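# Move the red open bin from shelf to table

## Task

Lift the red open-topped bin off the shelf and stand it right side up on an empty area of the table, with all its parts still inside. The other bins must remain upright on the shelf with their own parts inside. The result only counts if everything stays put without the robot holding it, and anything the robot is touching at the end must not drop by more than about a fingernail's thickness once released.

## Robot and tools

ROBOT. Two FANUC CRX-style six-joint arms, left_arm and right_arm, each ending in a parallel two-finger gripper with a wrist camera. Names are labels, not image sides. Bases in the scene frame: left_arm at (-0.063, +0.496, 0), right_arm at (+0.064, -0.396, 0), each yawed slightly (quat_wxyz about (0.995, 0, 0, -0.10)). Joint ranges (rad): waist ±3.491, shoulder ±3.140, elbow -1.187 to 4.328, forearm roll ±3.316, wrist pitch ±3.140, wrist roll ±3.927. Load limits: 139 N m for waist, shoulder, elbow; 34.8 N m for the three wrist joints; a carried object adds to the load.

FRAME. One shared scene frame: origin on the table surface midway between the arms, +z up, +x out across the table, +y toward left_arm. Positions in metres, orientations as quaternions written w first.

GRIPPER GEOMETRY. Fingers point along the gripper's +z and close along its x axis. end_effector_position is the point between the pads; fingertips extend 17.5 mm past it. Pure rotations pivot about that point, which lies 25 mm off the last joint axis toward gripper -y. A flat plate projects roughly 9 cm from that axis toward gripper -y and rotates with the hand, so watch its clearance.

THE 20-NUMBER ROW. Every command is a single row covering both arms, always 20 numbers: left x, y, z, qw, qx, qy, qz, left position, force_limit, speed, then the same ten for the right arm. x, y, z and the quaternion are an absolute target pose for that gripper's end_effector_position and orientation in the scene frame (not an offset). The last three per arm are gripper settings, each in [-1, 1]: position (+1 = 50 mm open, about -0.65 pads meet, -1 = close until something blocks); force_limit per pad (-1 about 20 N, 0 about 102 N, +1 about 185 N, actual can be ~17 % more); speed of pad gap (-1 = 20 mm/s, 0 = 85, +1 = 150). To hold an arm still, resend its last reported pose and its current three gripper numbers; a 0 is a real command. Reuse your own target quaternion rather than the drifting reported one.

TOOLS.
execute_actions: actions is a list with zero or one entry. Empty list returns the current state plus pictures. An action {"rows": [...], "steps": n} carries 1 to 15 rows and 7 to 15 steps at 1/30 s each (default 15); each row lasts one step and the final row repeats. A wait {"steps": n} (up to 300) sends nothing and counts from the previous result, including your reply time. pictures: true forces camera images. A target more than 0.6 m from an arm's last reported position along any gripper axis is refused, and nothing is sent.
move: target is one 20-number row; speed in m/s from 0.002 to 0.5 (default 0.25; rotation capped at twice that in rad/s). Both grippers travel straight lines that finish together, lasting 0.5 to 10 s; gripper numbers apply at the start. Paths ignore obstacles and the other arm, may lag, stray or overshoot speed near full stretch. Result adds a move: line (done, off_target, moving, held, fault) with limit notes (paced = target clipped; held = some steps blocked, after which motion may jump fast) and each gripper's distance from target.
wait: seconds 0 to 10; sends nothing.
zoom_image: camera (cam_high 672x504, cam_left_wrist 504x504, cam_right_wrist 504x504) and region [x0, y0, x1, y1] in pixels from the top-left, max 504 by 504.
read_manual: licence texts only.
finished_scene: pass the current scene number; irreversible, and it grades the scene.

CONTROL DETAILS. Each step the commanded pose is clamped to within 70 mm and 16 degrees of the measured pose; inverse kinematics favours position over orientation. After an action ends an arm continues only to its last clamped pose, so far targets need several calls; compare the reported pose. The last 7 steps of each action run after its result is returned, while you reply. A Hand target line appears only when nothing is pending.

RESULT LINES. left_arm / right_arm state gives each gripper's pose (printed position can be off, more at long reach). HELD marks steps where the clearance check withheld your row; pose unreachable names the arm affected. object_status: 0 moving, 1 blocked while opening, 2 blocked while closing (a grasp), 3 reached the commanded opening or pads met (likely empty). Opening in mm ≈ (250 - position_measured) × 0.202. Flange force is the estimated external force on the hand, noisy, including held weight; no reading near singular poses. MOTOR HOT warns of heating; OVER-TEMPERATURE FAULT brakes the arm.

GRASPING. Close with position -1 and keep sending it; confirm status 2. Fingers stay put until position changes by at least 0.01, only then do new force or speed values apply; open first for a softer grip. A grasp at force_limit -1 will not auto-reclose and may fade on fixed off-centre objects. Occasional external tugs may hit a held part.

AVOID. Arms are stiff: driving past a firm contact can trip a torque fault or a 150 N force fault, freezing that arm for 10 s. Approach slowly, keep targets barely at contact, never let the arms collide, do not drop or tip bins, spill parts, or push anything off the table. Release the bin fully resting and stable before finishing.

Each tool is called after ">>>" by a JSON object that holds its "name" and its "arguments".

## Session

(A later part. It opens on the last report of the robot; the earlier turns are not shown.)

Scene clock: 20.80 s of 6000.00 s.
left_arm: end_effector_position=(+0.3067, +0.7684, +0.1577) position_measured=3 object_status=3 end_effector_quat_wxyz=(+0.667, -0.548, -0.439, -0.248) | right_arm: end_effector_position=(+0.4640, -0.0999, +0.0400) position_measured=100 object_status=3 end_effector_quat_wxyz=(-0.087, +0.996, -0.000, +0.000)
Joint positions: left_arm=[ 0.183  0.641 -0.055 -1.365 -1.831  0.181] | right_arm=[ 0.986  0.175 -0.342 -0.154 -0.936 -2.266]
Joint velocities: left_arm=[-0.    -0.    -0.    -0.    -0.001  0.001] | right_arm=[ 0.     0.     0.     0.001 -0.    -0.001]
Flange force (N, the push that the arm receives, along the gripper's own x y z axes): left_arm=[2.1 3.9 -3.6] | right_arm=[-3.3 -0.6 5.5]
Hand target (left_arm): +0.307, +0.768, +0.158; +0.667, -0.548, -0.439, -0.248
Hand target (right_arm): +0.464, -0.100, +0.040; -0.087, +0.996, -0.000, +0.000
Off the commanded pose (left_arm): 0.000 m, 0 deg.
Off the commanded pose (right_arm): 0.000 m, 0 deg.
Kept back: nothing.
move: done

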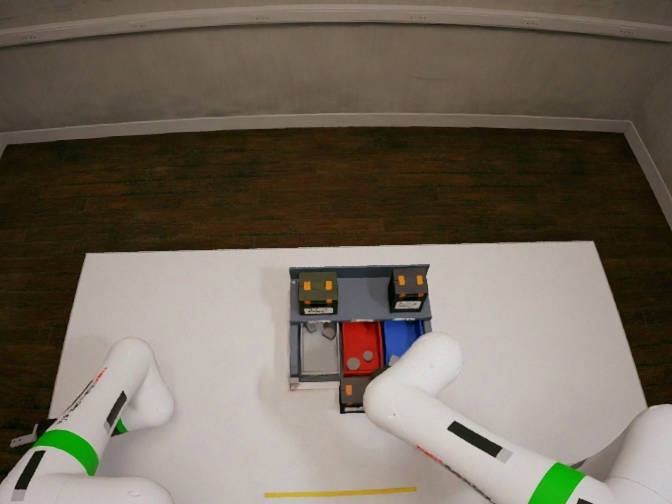

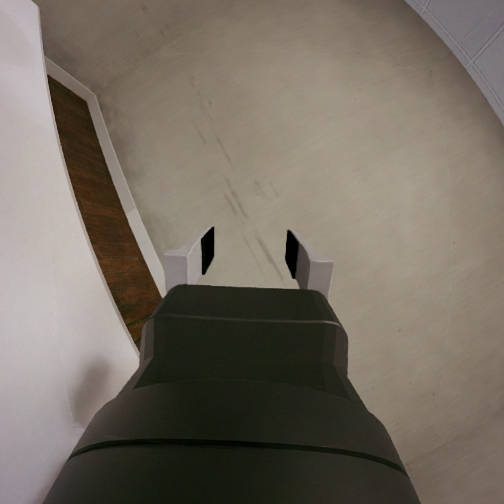

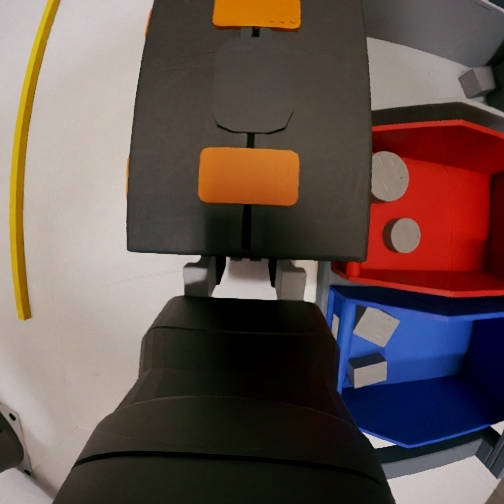

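>>> {"name": "move", "arguments": {"target": [0.3067,0.7684,0.1577,0.667,-0.548,-0.439,-0.248,1,0,0,0.456,0.02,0.04,-0.087,0.996,0,0,0.35,-0.2,-0.3], "speed": 0.07}}

>>> {"name": "move", "arguments": {"target": [0.3067,0.7684,0.1577,0.667,-0.548,-0.439,-0.248,1,0,0,0.47,-0.04,0.085,0,1,0,0,0.0,-0.2,-0.3], "speed": 0.15}}

>>> {"name": "move", "arguments": {"target": [0.3067,0.7684,0.1577,0.667,-0.548,-0.439,-0.248,1,0,0,0.538,-0.075,0.068,0,1,0,0,0.0,-0.2,-0.3], "speed": 0.12}}

>>> {"name": "zoom_image", "arguments": {"camera": "cam_right_wrist", "region": [100, 50, 400, 350]}}

Scene clock: 23.30 s of 6000.00 s.
left_arm: end_effector_position=(+0.3067, +0.7684, +0.1577) position_measured=3 object_status=3 end_effector_quat_wxyz=(+0.667, -0.548, -0.439, -0.248) | right_arm: end_effector_position=(+0.4560, +0.0201, +0.0400) position_measured=100 object_status=3 end_effector_quat_wxyz=(-0.087, +0.996, -0.000, +0.000)
Joint positions: left_arm=[ 0.183  0.641 -0.055 -1.365 -1.831  0.181] | right_arm=[ 1.166  0.315 -0.174 -0.123 -0.942 -2.465]
Joint velocities: left_arm=[ 0.     0.    -0.     0.    -0.     0.001] | right_arm=[-0.     0.    -0.    -0.    -0.    -0.001]
Flange force (N, the push that the arm receives, along the gripper's own x y z axes): left_arm=[-0.1 6.0 -2.5] | right_arm=[-2.7 0.5 4.1]
Hand target (left_arm): +0.307, +0.768, +0.158; +0.667, -0.548, -0.439, -0.248
Hand target (right_arm): +0.456, +0.020, +0.040; -0.087, +0.996, -0.000, +0.000
Off the commanded pose (left_arm): 0.000 m, 0 deg.
Off the commanded pose (right_arm): 0.000 m, 0 deg.
Kept back: nothing.
move: done

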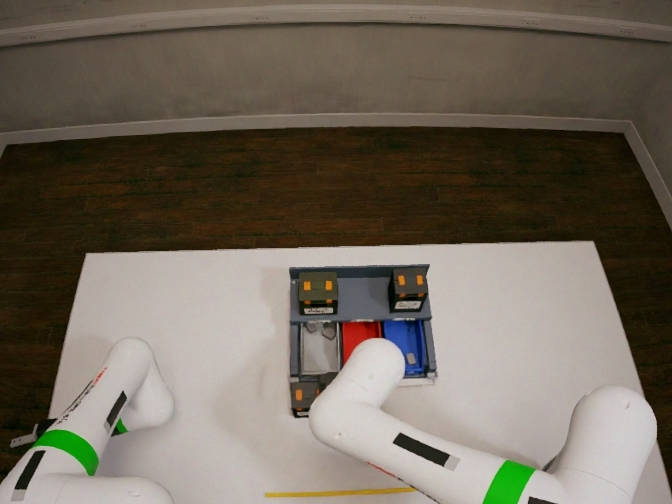

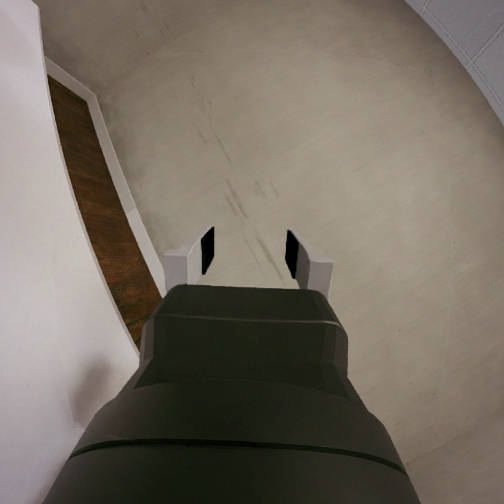

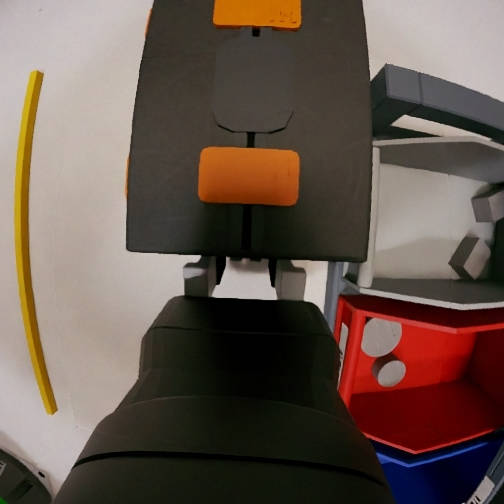

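Scene clock: 24.20 s of 6000.00 s.
left_arm: end_effector_position=(+0.3067, +0.7684, +0.1577) position_measured=3 object_status=3 end_effector_quat_wxyz=(+0.667, -0.548, -0.439, -0.248) | right_arm: end_effector_position=(+0.4699, -0.0401, +0.0851) position_measured=152 object_status=3 end_effector_quat_wxyz=(+0.000, +1.000, -0.000, -0.000)
Joint positions: left_arm=[ 0.183  0.641 -0.055 -1.365 -1.831  0.181] | right_arm=[ 1.141  0.274 -0.124 -0.    -1.173 -2.506]
Joint velocities: left_arm=[-0. -0. -0.  0.  0.  0.] | right_arm=[ 0.    -0.     0.    -0.001  0.     0.   ]
Flange force (N, the push that the arm receives, along the gripper's own x y z axes): left_arm=[4.2 2.3 -1.4] | right_arm=[-1.8 -0.9 4.0]
Hand target (left_arm): +0.307, +0.768, +0.158; +0.667, -0.548, -0.439, -0.248
Hand target (right_arm): +0.470, -0.040, +0.085; +0.000, +1.000, -0.000, -0.000
Off the commanded pose (left_arm): 0.000 m, 0 deg.
Off the commanded pose (right_arm): 0.000 m, 0 deg.
Kept back: nothing.
move: done

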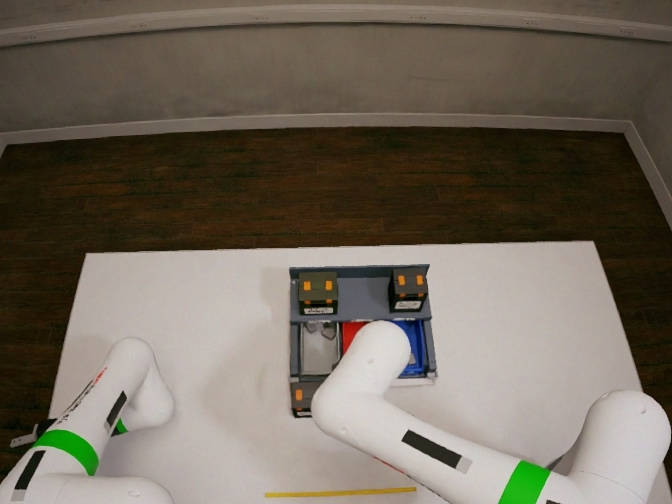

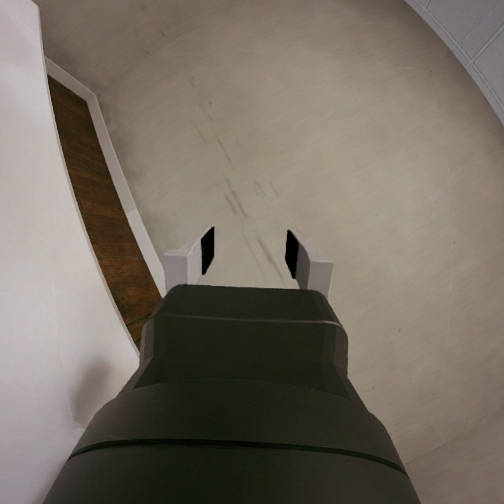

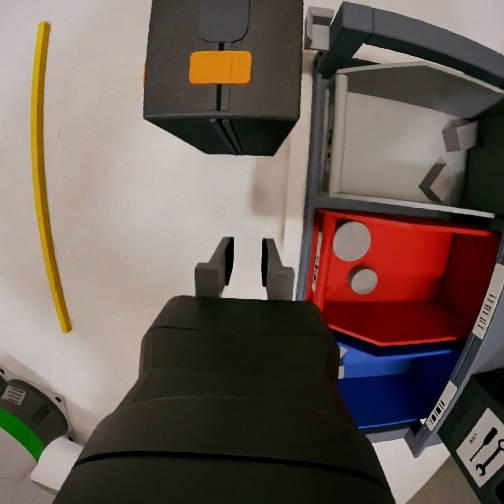

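Scene clock: 25.17 s of 6000.00 s.
left_arm: end_effector_position=(+0.3067, +0.7684, +0.1577) position_measured=3 object_status=3 end_effector_quat_wxyz=(+0.667, -0.548, -0.439, -0.248) | right_arm: end_effector_position=(+0.5382, -0.0751, +0.0680) position_measured=152 object_status=3 end_effector_quat_wxyz=(+0.000, +1.000, +0.000, +0.000)
Joint positions: left_arm=[ 0.183  0.641 -0.055 -1.365 -1.831  0.181] | right_arm=[ 1.     0.372 -0.037  0.    -1.162 -2.364]
Joint velocities: left_arm=[-0. -0.  0. -0.  0. -0.] | right_arm=[ 0.     0.001 -0.     0.     0.001 -0.   ]
Flange force (N, the push that the arm receives, along the gripper's own x y z axes): left_arm=[-0.2 2.5 -1.8] | right_arm=[-0.8 -1.8 4.3]
Hand target (left_arm): +0.307, +0.768, +0.158; +0.667, -0.548, -0.439, -0.248
Hand target (right_arm): +0.538, -0.075, +0.068; +0.000, +1.000, +0.000, -0.000
Off the commanded pose (left_arm): 0.000 m, 0 deg.
Off the commanded pose (right_arm): 0.000 m, 0 deg.
Kept back: nothing.
move: done

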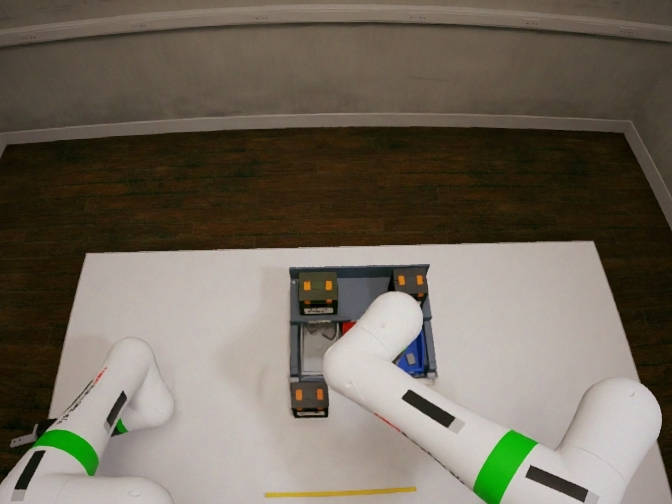

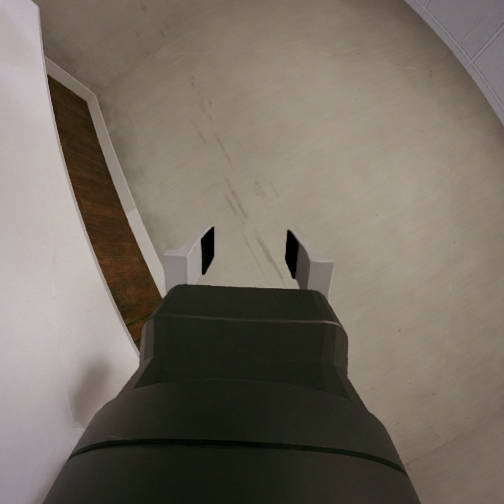

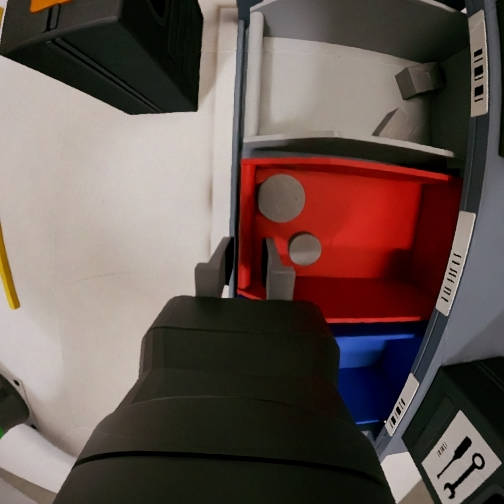

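Region (100, 50, 400, 350) of cam_right_wrist's 504x504 image, scaled by 1.680, with more detail than that image has.

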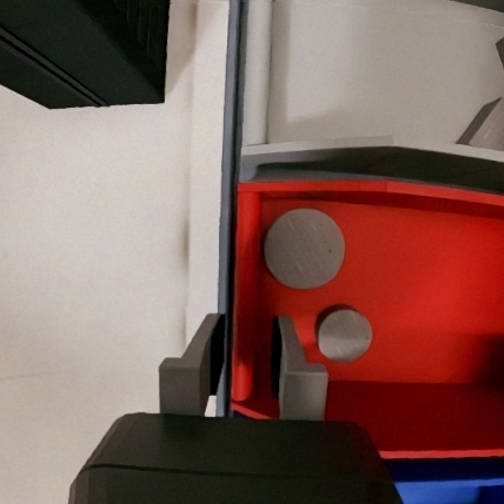

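>>> {"name": "move", "arguments": {"target": [0.3067,0.7684,0.1577,0.667,-0.548,-0.439,-0.248,1,0,0,0.536,-0.071,0.047,0,1,0,0,0.0,-0.2,-0.3], "speed": 0.03}}

>>> {"name": "move", "arguments": {"target": [0.3067,0.7684,0.1577,0.667,-0.548,-0.439,-0.248,1,0,0,0.536,-0.071,0.047,0,1,0,0,-1,0.5,-0.6]}}

Scene clock: 26.43 s of 6000.00 s.
left_arm: end_effector_position=(+0.3067, +0.7684, +0.1577) position_measured=3 object_status=3 end_effector_quat_wxyz=(+0.667, -0.548, -0.439, -0.248) | right_arm: end_effector_position=(+0.5360, -0.0710, +0.0469) position_measured=152 object_status=3 end_effector_quat_wxyz=(-0.000, +1.000, -0.000, -0.000)
Joint positions: left_arm=[ 0.183  0.641 -0.055 -1.365 -1.831  0.181] | right_arm=[ 1.008  0.394 -0.059 -0.    -1.117 -2.371]
Joint velocities: left_arm=[ 0.    -0.     0.     0.     0.003  0.001] | right_arm=[ 0.     0.     0.001 -0.001 -0.    -0.001]
Flange force (N, the push that the arm receives, along the gripper's own x y z axes): left_arm=[0.5 6.1 -3.8] | right_arm=[-0.2 -2.5 3.9]
Hand target (left_arm): +0.307, +0.768, +0.158; +0.667, -0.548, -0.439, -0.248
Hand target (right_arm): +0.536, -0.071, +0.047; -0.000, +1.000, +0.000, -0.000
Off the commanded pose (left_arm): 0.000 m, 0 deg.
Off the commanded pose (right_arm): 0.000 m, 0 deg.
Kept back: nothing.
move: done

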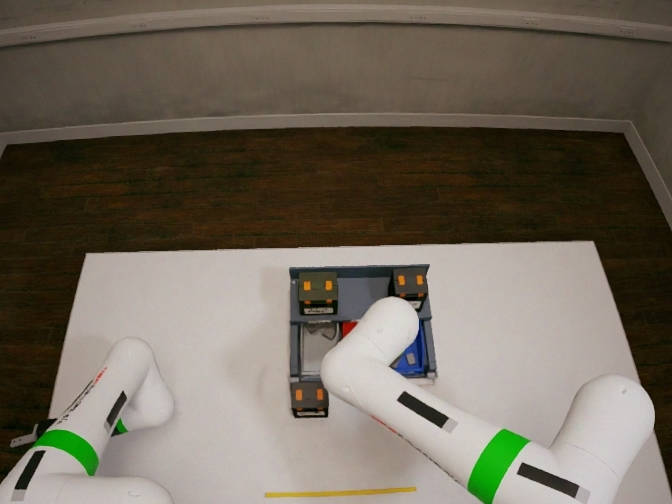

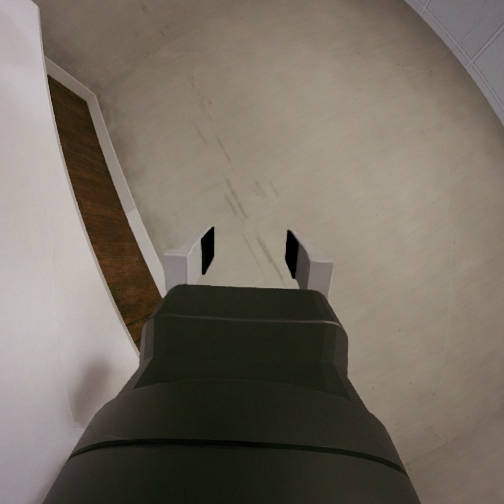

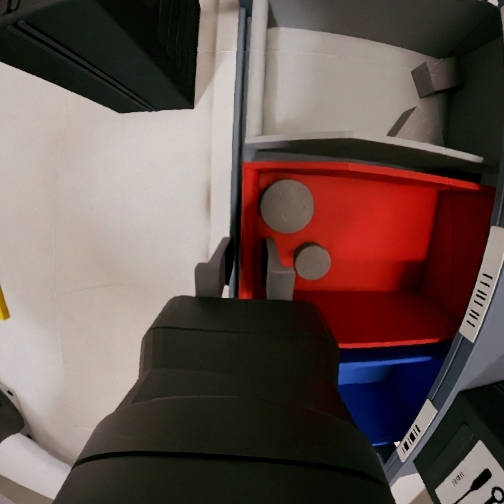

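Scene clock: 27.13 s of 6000.00 s.
left_arm: end_effector_position=(+0.3067, +0.7684, +0.1577) position_measured=3 object_status=3 end_effector_quat_wxyz=(+0.667, -0.548, -0.439, -0.248) | right_arm: end_effector_position=(+0.5360, -0.0710, +0.0470) position_measured=213 object_status=2 end_effector_quat_wxyz=(-0.000, +1.000, -0.000, -0.000)
Joint positions: left_arm=[ 0.183  0.641 -0.055 -1.365 -1.831  0.181] | right_arm=[ 1.008  0.394 -0.06  -0.    -1.117 -2.372]
Joint velocities: left_arm=[ 0.     0.001 -0.    -0.     0.001  0.   ] | right_arm=[-0.    -0.001 -0.001  0.001  0.001  0.002]
Flange force (N, the push that the arm receives, along the gripper's own x y z axes): left_arm=[0.4 7.0 -2.5] | right_arm=[-2.7 -1.2 4.9]
Hand target (left_arm): +0.307, +0.768, +0.158; +0.667, -0.548, -0.439, -0.248
Hand target (right_arm): +0.536, -0.071, +0.047; +0.000, +1.000, -0.000, -0.000
Off the commanded pose (left_arm): 0.000 m, 0 deg.
Off the commanded pose (right_arm): 0.000 m, 0 deg.
Kept back: nothing.
move: done

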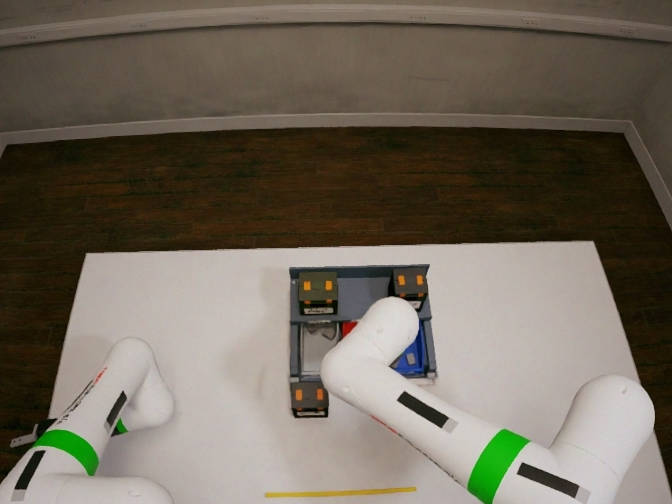

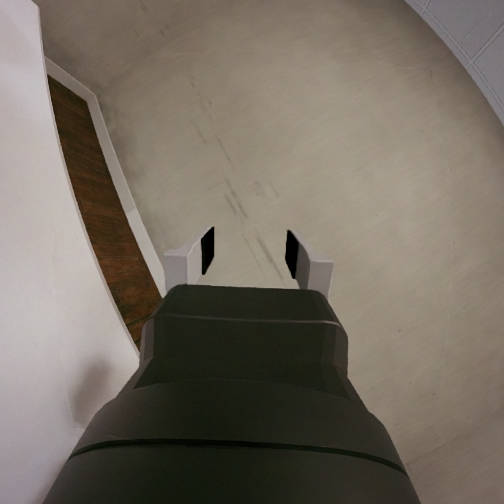

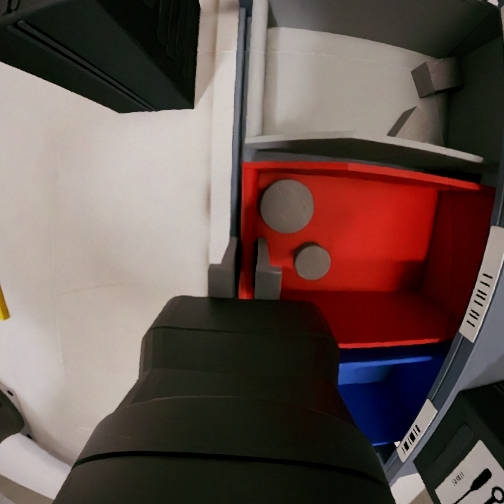

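>>> {"name": "move", "arguments": {"target": [0.3067,0.7684,0.1577,0.667,-0.548,-0.439,-0.248,1,0,0,0.536,-0.071,0.06,0,0.999,0,-0.035,-1,0.5,-0.6], "speed": 0.04}}

>>> {"name": "move", "arguments": {"target": [0.3067,0.7684,0.1577,0.667,-0.548,-0.439,-0.248,1,0,0,0.48,-0.071,0.064,0,0.999,0,-0.035,-1,0.5,-0.6], "speed": 0.035}}

Scene clock: 28.47 s of 6000.00 s.
left_arm: end_effector_position=(+0.3067, +0.7684, +0.1577) position_measured=3 object_status=3 end_effector_quat_wxyz=(+0.667, -0.548, -0.439, -0.248) | right_arm: end_effector_position=(+0.5360, -0.0711, +0.0600) position_measured=213 object_status=2 end_effector_quat_wxyz=(-0.000, +0.999, +0.000, -0.035)
Joint positions: left_arm=[ 0.183  0.641 -0.055 -1.365 -1.831  0.181] | right_arm=[ 0.978  0.426  0.032 -0.052 -1.228 -2.323]
Joint velocities: left_arm=[-0.    -0.001  0.     0.     0.    -0.001] | right_arm=[ 0.001 -0.     0.     0.001  0.001 -0.001]
Flange force (N, the push that the arm receives, along the gripper's own x y z axes): left_arm=[0.3 2.6 -1.4] | right_arm=[-1.8 -1.3 7.0]
Hand target (left_arm): +0.307, +0.768, +0.158; +0.667, -0.548, -0.439, -0.248
Hand target (right_arm): +0.536, -0.071, +0.060; -0.000, +0.999, +0.000, -0.035
Off the commanded pose (left_arm): 0.000 m, 0 deg.
Off the commanded pose (right_arm): 0.000 m, 0 deg.
Kept back: nothing.
move: done

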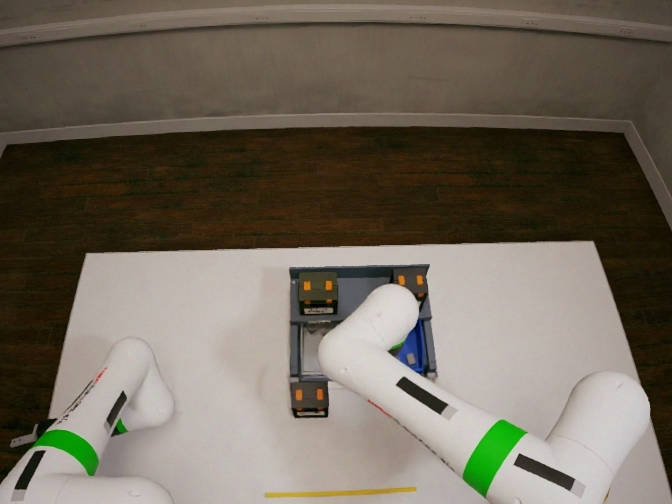

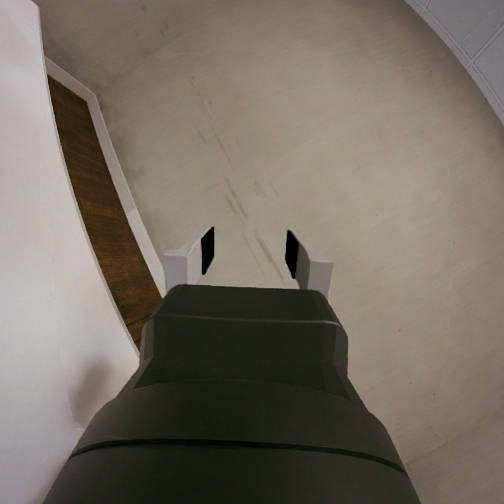

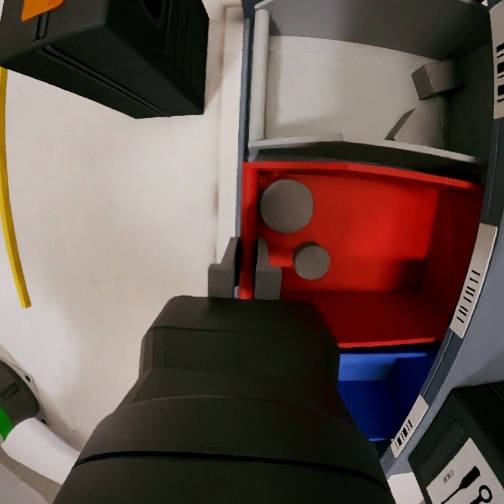

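Scene clock: 30.30 s of 6000.00 s.
left_arm: end_effector_position=(+0.3067, +0.7684, +0.1577) position_measured=3 object_status=3 end_effector_quat_wxyz=(+0.667, -0.548, -0.439, -0.248) | right_arm: end_effector_position=(+0.4800, -0.0709, +0.0640) position_measured=213 object_status=2 end_effector_quat_wxyz=(-0.000, +0.999, -0.000, -0.035)
Joint positions: left_arm=[ 0.183  0.641 -0.055 -1.365 -1.831  0.181] | right_arm=[ 1.053  0.315 -0.11  -0.056 -1.194 -2.395]
Joint velocities: left_arm=[ 0.     0.001 -0.     0.    -0.     0.   ] | right_arm=[-0.    -0.    -0.001  0.    -0.001  0.001]
Flange force (N, the push that the arm receives, along the gripper's own x y z axes): left_arm=[1.1 3.4 -1.6] | right_arm=[-0.6 -0.9 8.5]
Hand target (left_arm): +0.307, +0.768, +0.158; +0.667, -0.548, -0.439, -0.248
Hand target (right_arm): +0.480, -0.071, +0.064; -0.000, +0.999, +0.000, -0.035
Off the commanded pose (left_arm): 0.000 m, 0 deg.
Off the commanded pose (right_arm): 0.000 m, 0 deg.
Kept back: nothing.
move: done

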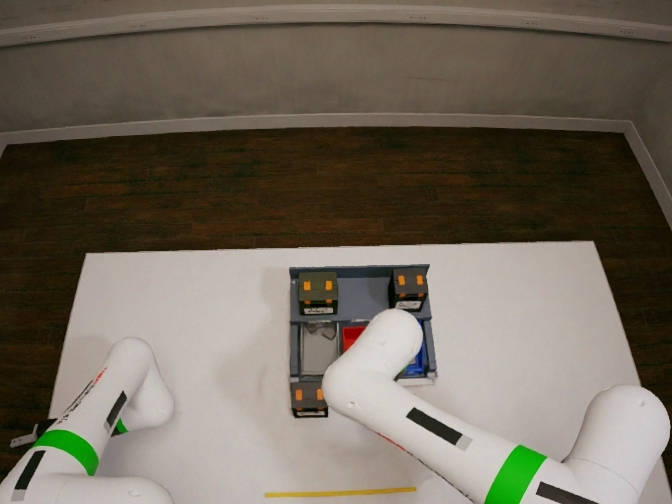

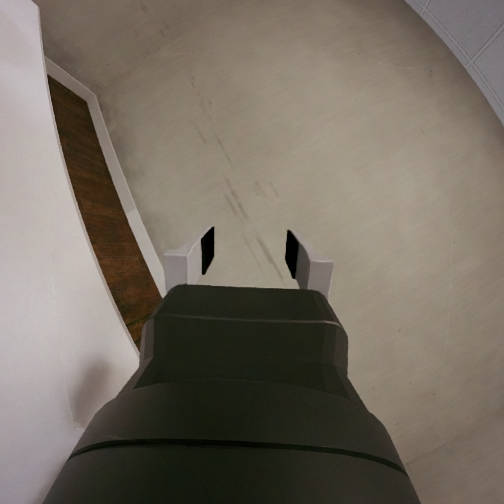

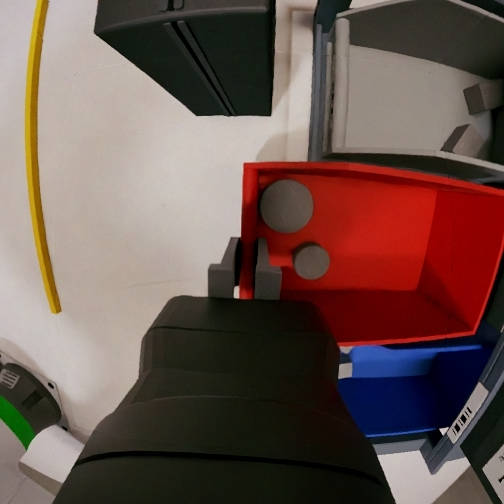

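>>> {"name": "move", "arguments": {"target": [0.3067,0.7684,0.1577,0.667,-0.548,-0.439,-0.248,1,0,0,0.34,-0.072,0.078,0,1,0,0,-1,0.5,-0.6], "speed": 0.09}}

>>> {"name": "move", "arguments": {"target": [0.3067,0.7684,0.1577,0.667,-0.548,-0.439,-0.248,1,0,0,0.305,-0.11,0.056,0,1,0,0,-1,0.5,-0.6], "speed": 0.08}}

>>> {"name": "move", "arguments": {"target": [0.3067,0.7684,0.1577,0.667,-0.548,-0.439,-0.248,1,0,0,0.305,-0.11,0.044,0,1,0,0,-1,0.5,-0.6], "speed": 0.015}}

Scene clock: 32.47 s of 6000.00 s.
left_arm: end_effector_position=(+0.3067, +0.7684, +0.1577) position_measured=3 object_status=3 end_effector_quat_wxyz=(+0.667, -0.548, -0.439, -0.248) | right_arm: end_effector_position=(+0.3399, -0.0717, +0.0781) position_measured=213 object_status=2 end_effector_quat_wxyz=(+0.000, +1.000, -0.000, +0.000)
Joint positions: left_arm=[ 0.183  0.641 -0.055 -1.365 -1.831  0.181] | right_arm=[ 1.358 -0.001 -0.456  0.    -1.116 -2.722]
Joint velocities: left_arm=[-0.     0.    -0.     0.    -0.001  0.001] | right_arm=[-0.    -0.001  0.     0.001 -0.    -0.   ]
Flange force (N, the push that the arm receives, along the gripper's own x y z axes): left_arm=[0.6 8.1 -3.4] | right_arm=[-1.7 -2.2 8.3]
Hand target (left_arm): +0.307, +0.768, +0.158; +0.667, -0.548, -0.439, -0.248
Hand target (right_arm): +0.340, -0.072, +0.078; -0.000, +1.000, -0.000, +0.000
Off the commanded pose (left_arm): 0.000 m, 0 deg.
Off the commanded pose (right_arm): 0.000 m, 0 deg.
Kept back: nothing.
move: done

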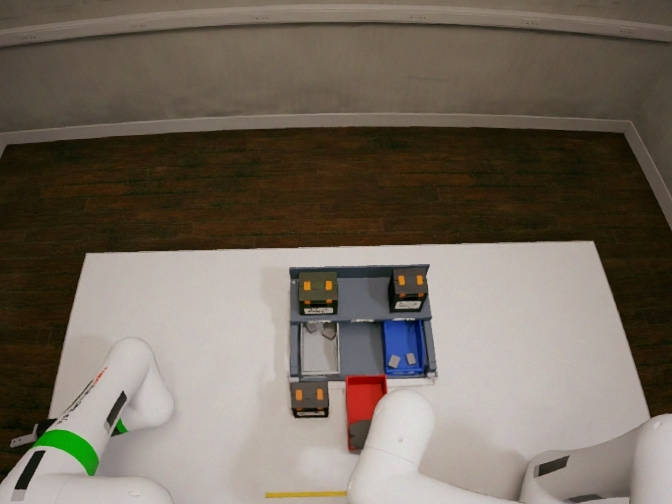

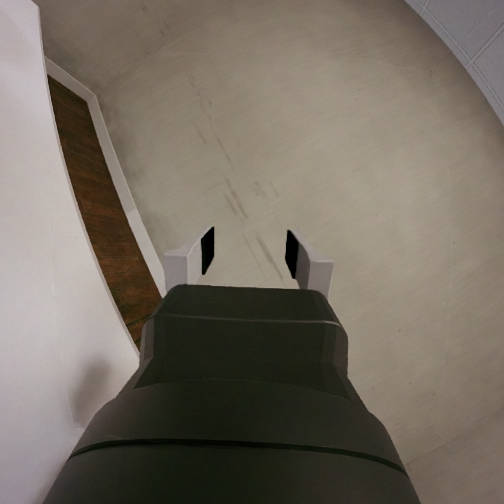

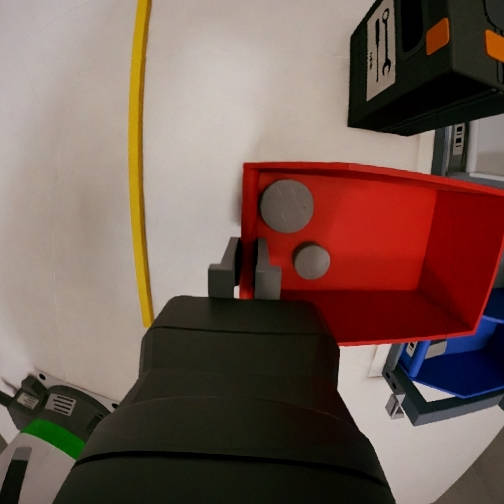

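Scene clock: 33.47 s of 6000.00 s.
left_arm: end_effector_position=(+0.3067, +0.7684, +0.1577) position_measured=3 object_status=3 end_effector_quat_wxyz=(+0.667, -0.548, -0.439, -0.248) | right_arm: end_effector_position=(+0.3049, -0.1099, +0.0560) position_measured=213 object_status=2 end_effector_quat_wxyz=(-0.000, +1.000, -0.000, -0.000)
Joint positions: left_arm=[ 0.183  0.641 -0.055 -1.365 -1.831  0.181] | right_arm=[ 1.407 -0.111 -0.617 -0.    -1.065 -2.771]
Joint velocities: left_arm=[-0.     0.001  0.     0.     0.    -0.001] | right_arm=[ 0.    -0.     0.     0.001  0.     0.   ]
Flange force (N, the push that the arm receives, along the gripper's own x y z axes): left_arm=[0.9 1.7 -0.1] | right_arm=[-2.3 -2.9 8.9]
Hand target (left_arm): +0.307, +0.768, +0.158; +0.667, -0.548, -0.439, -0.248
Hand target (right_arm): +0.305, -0.110, +0.056; -0.000, +1.000, +0.000, -0.000
Off the commanded pose (left_arm): 0.000 m, 0 deg.
Off the commanded pose (right_arm): 0.000 m, 0 deg.
Kept back: nothing.
move: done

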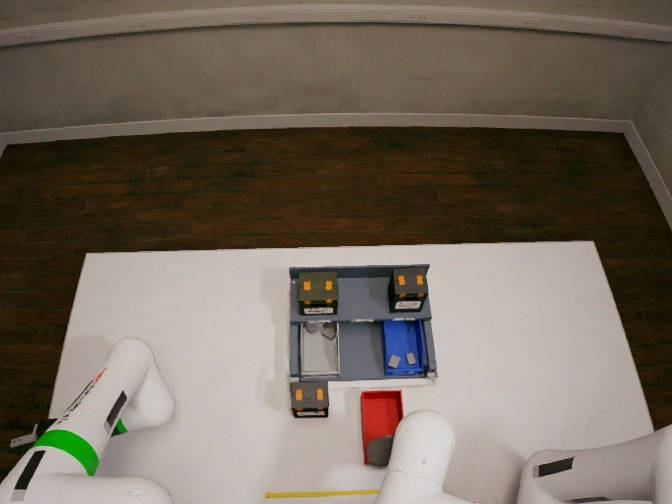

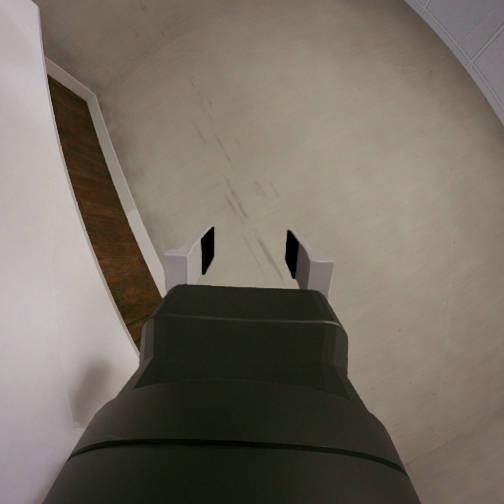

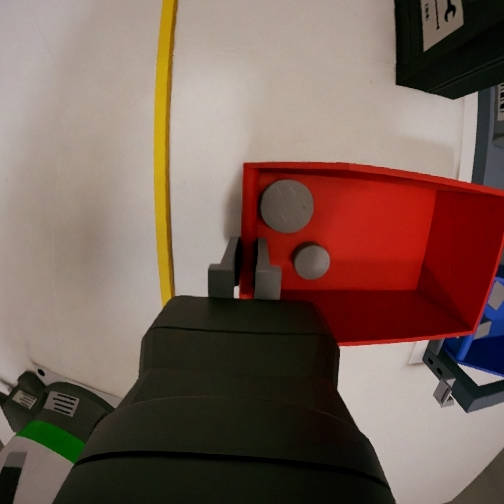

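Scene clock: 34.50 s of 6000.00 s.
left_arm: end_effector_position=(+0.3067, +0.7684, +0.1577) position_measured=3 object_status=3 end_effector_quat_wxyz=(+0.667, -0.548, -0.439, -0.248) | right_arm: end_effector_position=(+0.3050, -0.1100, +0.0440) position_measured=213 object_status=2 end_effector_quat_wxyz=(-0.000, +1.000, +0.000, +0.000)
Joint positions: left_arm=[ 0.183  0.641 -0.055 -1.365 -1.831  0.181] | right_arm=[ 1.407 -0.093 -0.633 -0.    -1.03  -2.771]
Joint velocities: left_arm=[ 0.    -0.    -0.     0.    -0.001 -0.   ] | right_arm=[-0.    -0.    -0.001  0.002  0.    -0.   ]
Flange force (N, the push that the arm receives, along the gripper's own x y z axes): left_arm=[2.4 3.4 -2.4] | right_arm=[-1.5 -1.8 8.4]
Hand target (left_arm): +0.307, +0.768, +0.158; +0.667, -0.548, -0.439, -0.248
Hand target (right_arm): +0.305, -0.110, +0.044; -0.000, +1.000, +0.000, -0.000
Off the commanded pose (left_arm): 0.000 m, 0 deg.
Off the commanded pose (right_arm): 0.000 m, 0 deg.
Kept back: nothing.
move: done

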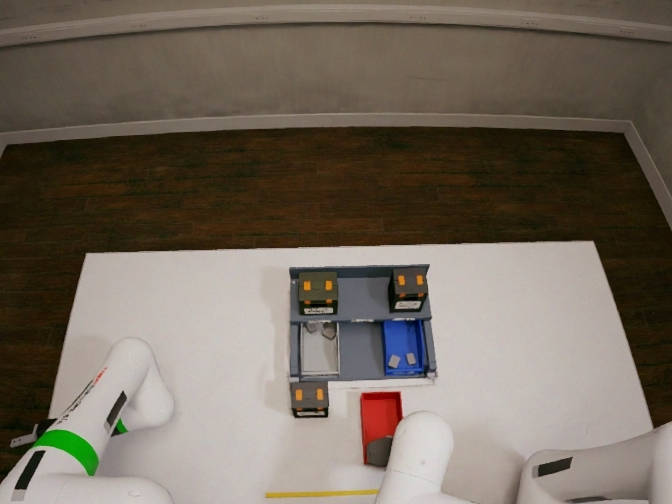

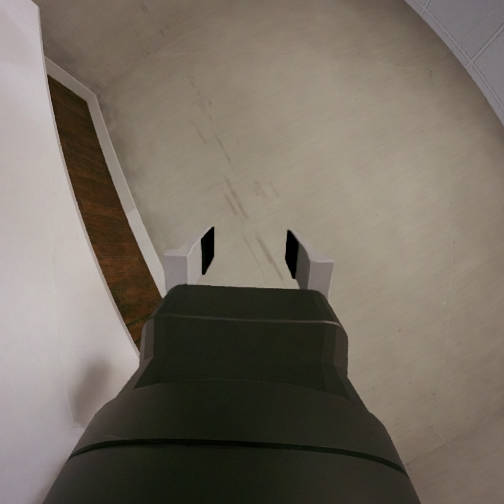

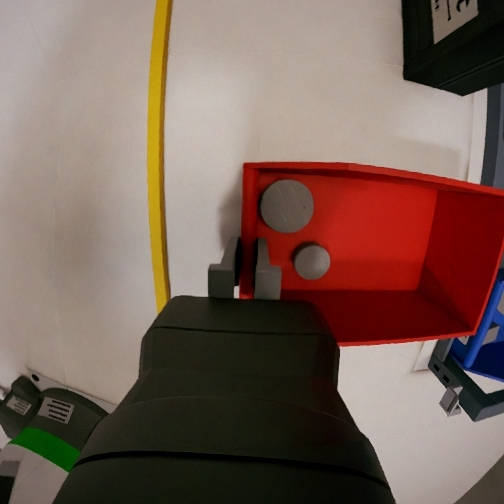

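>>> {"name": "move", "arguments": {"target": [0.3067,0.7684,0.1577,0.667,-0.548,-0.439,-0.248,1,0,0,0.305,-0.11,0.042,0,1,0,0,-1,0.5,-0.6], "speed": 0.008}}

>>> {"name": "move", "arguments": {"target": [0.3067,0.7684,0.1577,0.667,-0.548,-0.439,-0.248,1,0,0,0.305,-0.11,0.042,0,1,0,0,-0.05,0,-0.6]}}

>>> {"name": "move", "arguments": {"target": [0.3067,0.7684,0.1577,0.667,-0.548,-0.439,-0.248,1,0,0,0.305,-0.11,0.1,0,1,0,0,-0.05,0,-0.6], "speed": 0.15}}

Scene clock: 35.60 s of 6000.00 s.
left_arm: end_effector_position=(+0.3067, +0.7684, +0.1577) position_measured=3 object_status=3 end_effector_quat_wxyz=(+0.667, -0.548, -0.439, -0.248) | right_arm: end_effector_position=(+0.3050, -0.1100, +0.0420) position_measured=213 object_status=2 end_effector_quat_wxyz=(-0.000, +1.000, +0.000, -0.000)
Joint positions: left_arm=[ 0.183  0.641 -0.055 -1.365 -1.831  0.181] | right_arm=[ 1.407 -0.09  -0.636 -0.    -1.025 -2.771]
Joint velocities: left_arm=[-0.    -0.    -0.     0.    -0.001  0.001] | right_arm=[ 0.    -0.     0.    -0.002  0.    -0.001]
Flange force (N, the push that the arm receives, along the gripper's own x y z axes): left_arm=[2.4 5.6 -4.1] | right_arm=[-3.4 -1.8 8.2]
Hand target (left_arm): +0.307, +0.768, +0.158; +0.667, -0.548, -0.439, -0.248
Hand target (right_arm): +0.305, -0.110, +0.042; -0.000, +1.000, +0.000, -0.000
Off the commanded pose (left_arm): 0.000 m, 0 deg.
Off the commanded pose (right_arm): 0.000 m, 0 deg.
Kept back: nothing.
move: done

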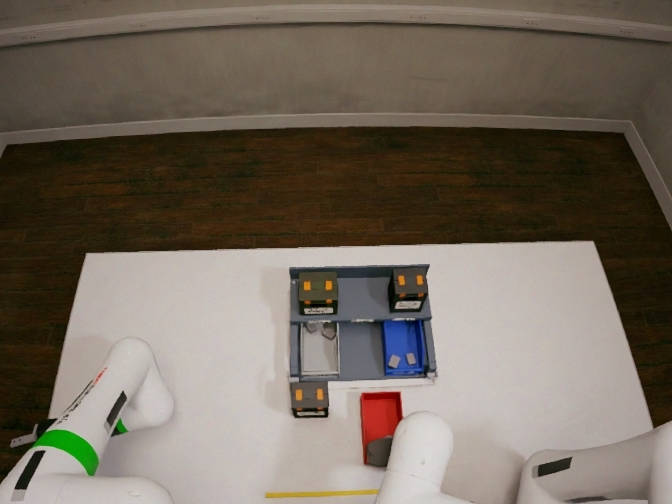

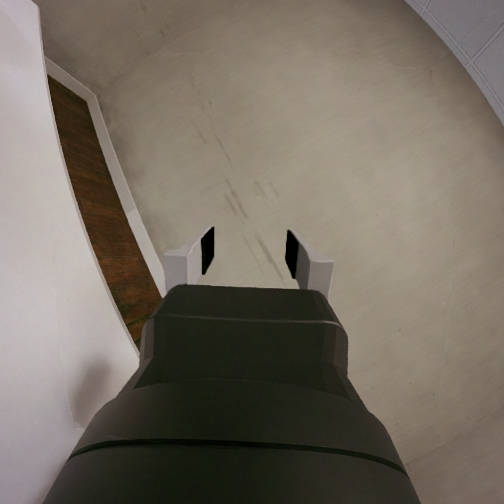

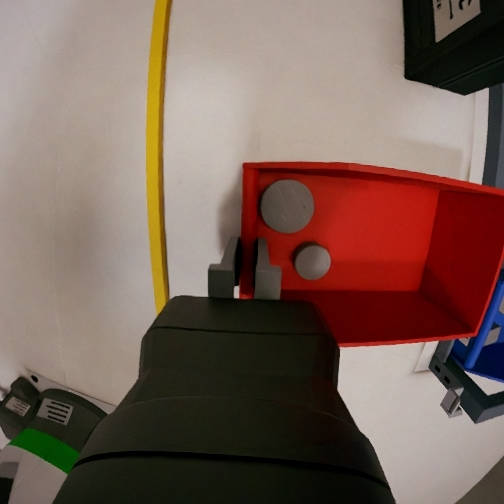

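Scene clock: 36.30 s of 6000.00 s.
left_arm: end_effector_position=(+0.3067, +0.7684, +0.1577) position_measured=3 object_status=3 end_effector_quat_wxyz=(+0.667, -0.548, -0.439, -0.248) | right_arm: end_effector_position=(+0.3050, -0.1100, +0.0420) position_measured=160 object_status=3 end_effector_quat_wxyz=(-0.000, +1.000, +0.000, +0.000)
Joint positions: left_arm=[ 0.183  0.641 -0.055 -1.365 -1.831  0.181] | right_arm=[ 1.407 -0.09  -0.636  0.    -1.025 -2.771]
Joint velocities: left_arm=[-0.    -0.     0.    -0.    -0.001  0.001] | right_arm=[ 0.     0.    -0.    -0.     0.     0.001]
Flange force (N, the push that the arm receives, along the gripper's own x y z axes): left_arm=[2.1 4.3 -2.6] | right_arm=[-3.3 -2.8 5.2]
Hand target (left_arm): +0.307, +0.768, +0.158; +0.667, -0.548, -0.439, -0.248
Hand target (right_arm): +0.305, -0.110, +0.042; -0.000, +1.000, +0.000, +0.000
Off the commanded pose (left_arm): 0.000 m, 0 deg.
Off the commanded pose (right_arm): 0.000 m, 0 deg.
Kept back: nothing.
move: done

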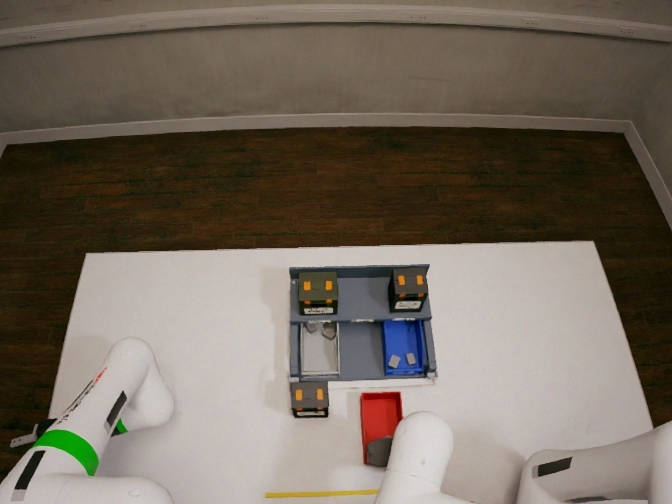

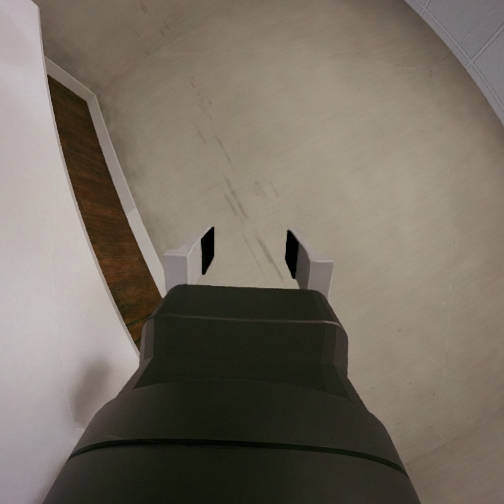

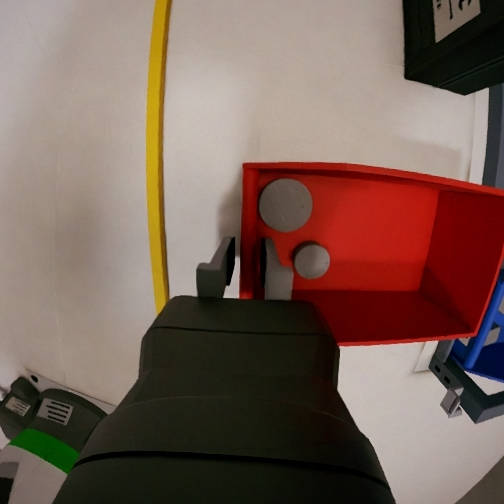

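Scene clock: 37.03 s of 6000.00 s.
left_arm: end_effector_position=(+0.3067, +0.7684, +0.1577) position_measured=3 object_status=3 end_effector_quat_wxyz=(+0.667, -0.548, -0.439, -0.248) | right_arm: end_effector_position=(+0.3051, -0.1102, +0.1001) position_measured=160 object_status=3 end_effector_quat_wxyz=(+0.000, +1.000, -0.000, +0.000)
Joint positions: left_arm=[ 0.183  0.641 -0.055 -1.365 -1.831  0.181] | right_arm=[ 1.407 -0.167 -0.551  0.    -1.186 -2.771]
Joint velocities: left_arm=[ 0.     0.    -0.     0.    -0.001  0.001] | right_arm=[ 0.     0.     0.001  0.001 -0.001 -0.   ]
Flange force (N, the push that the arm receives, along the gripper's own x y z axes): left_arm=[1.9 2.9 -1.7] | right_arm=[-1.8 -2.2 4.2]
Hand target (left_arm): +0.307, +0.768, +0.158; +0.667, -0.548, -0.439, -0.248
Hand target (right_arm): +0.305, -0.110, +0.100; +0.000, +1.000, -0.000, +0.000
Off the commanded pose (left_arm): 0.000 m, 0 deg.
Off the commanded pose (right_arm): 0.000 m, 0 deg.
Kept back: nothing.
move: done

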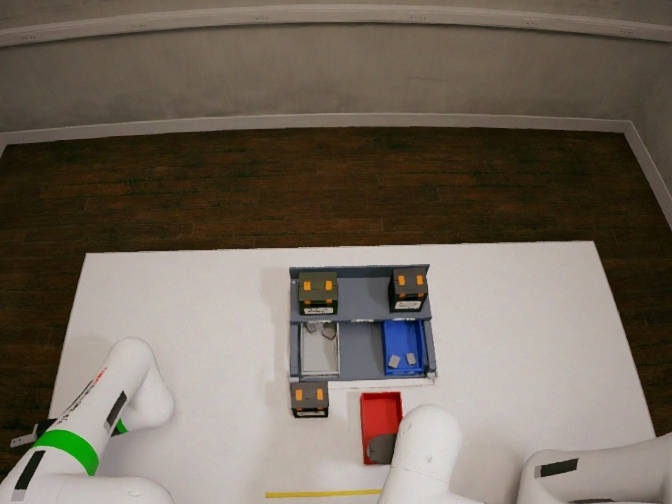

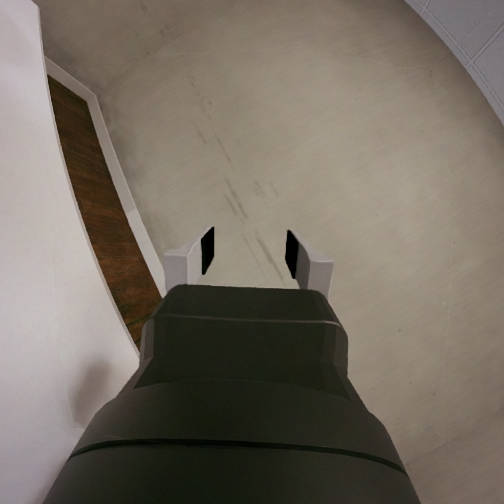

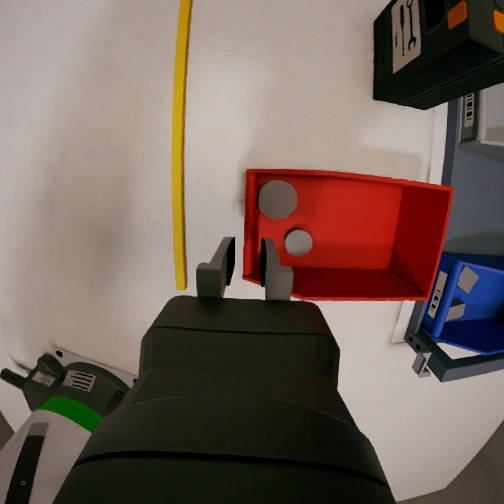

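>>> {"name": "finished_scene", "arguments": {"scene": 2}}

The scene is finished: the task was done.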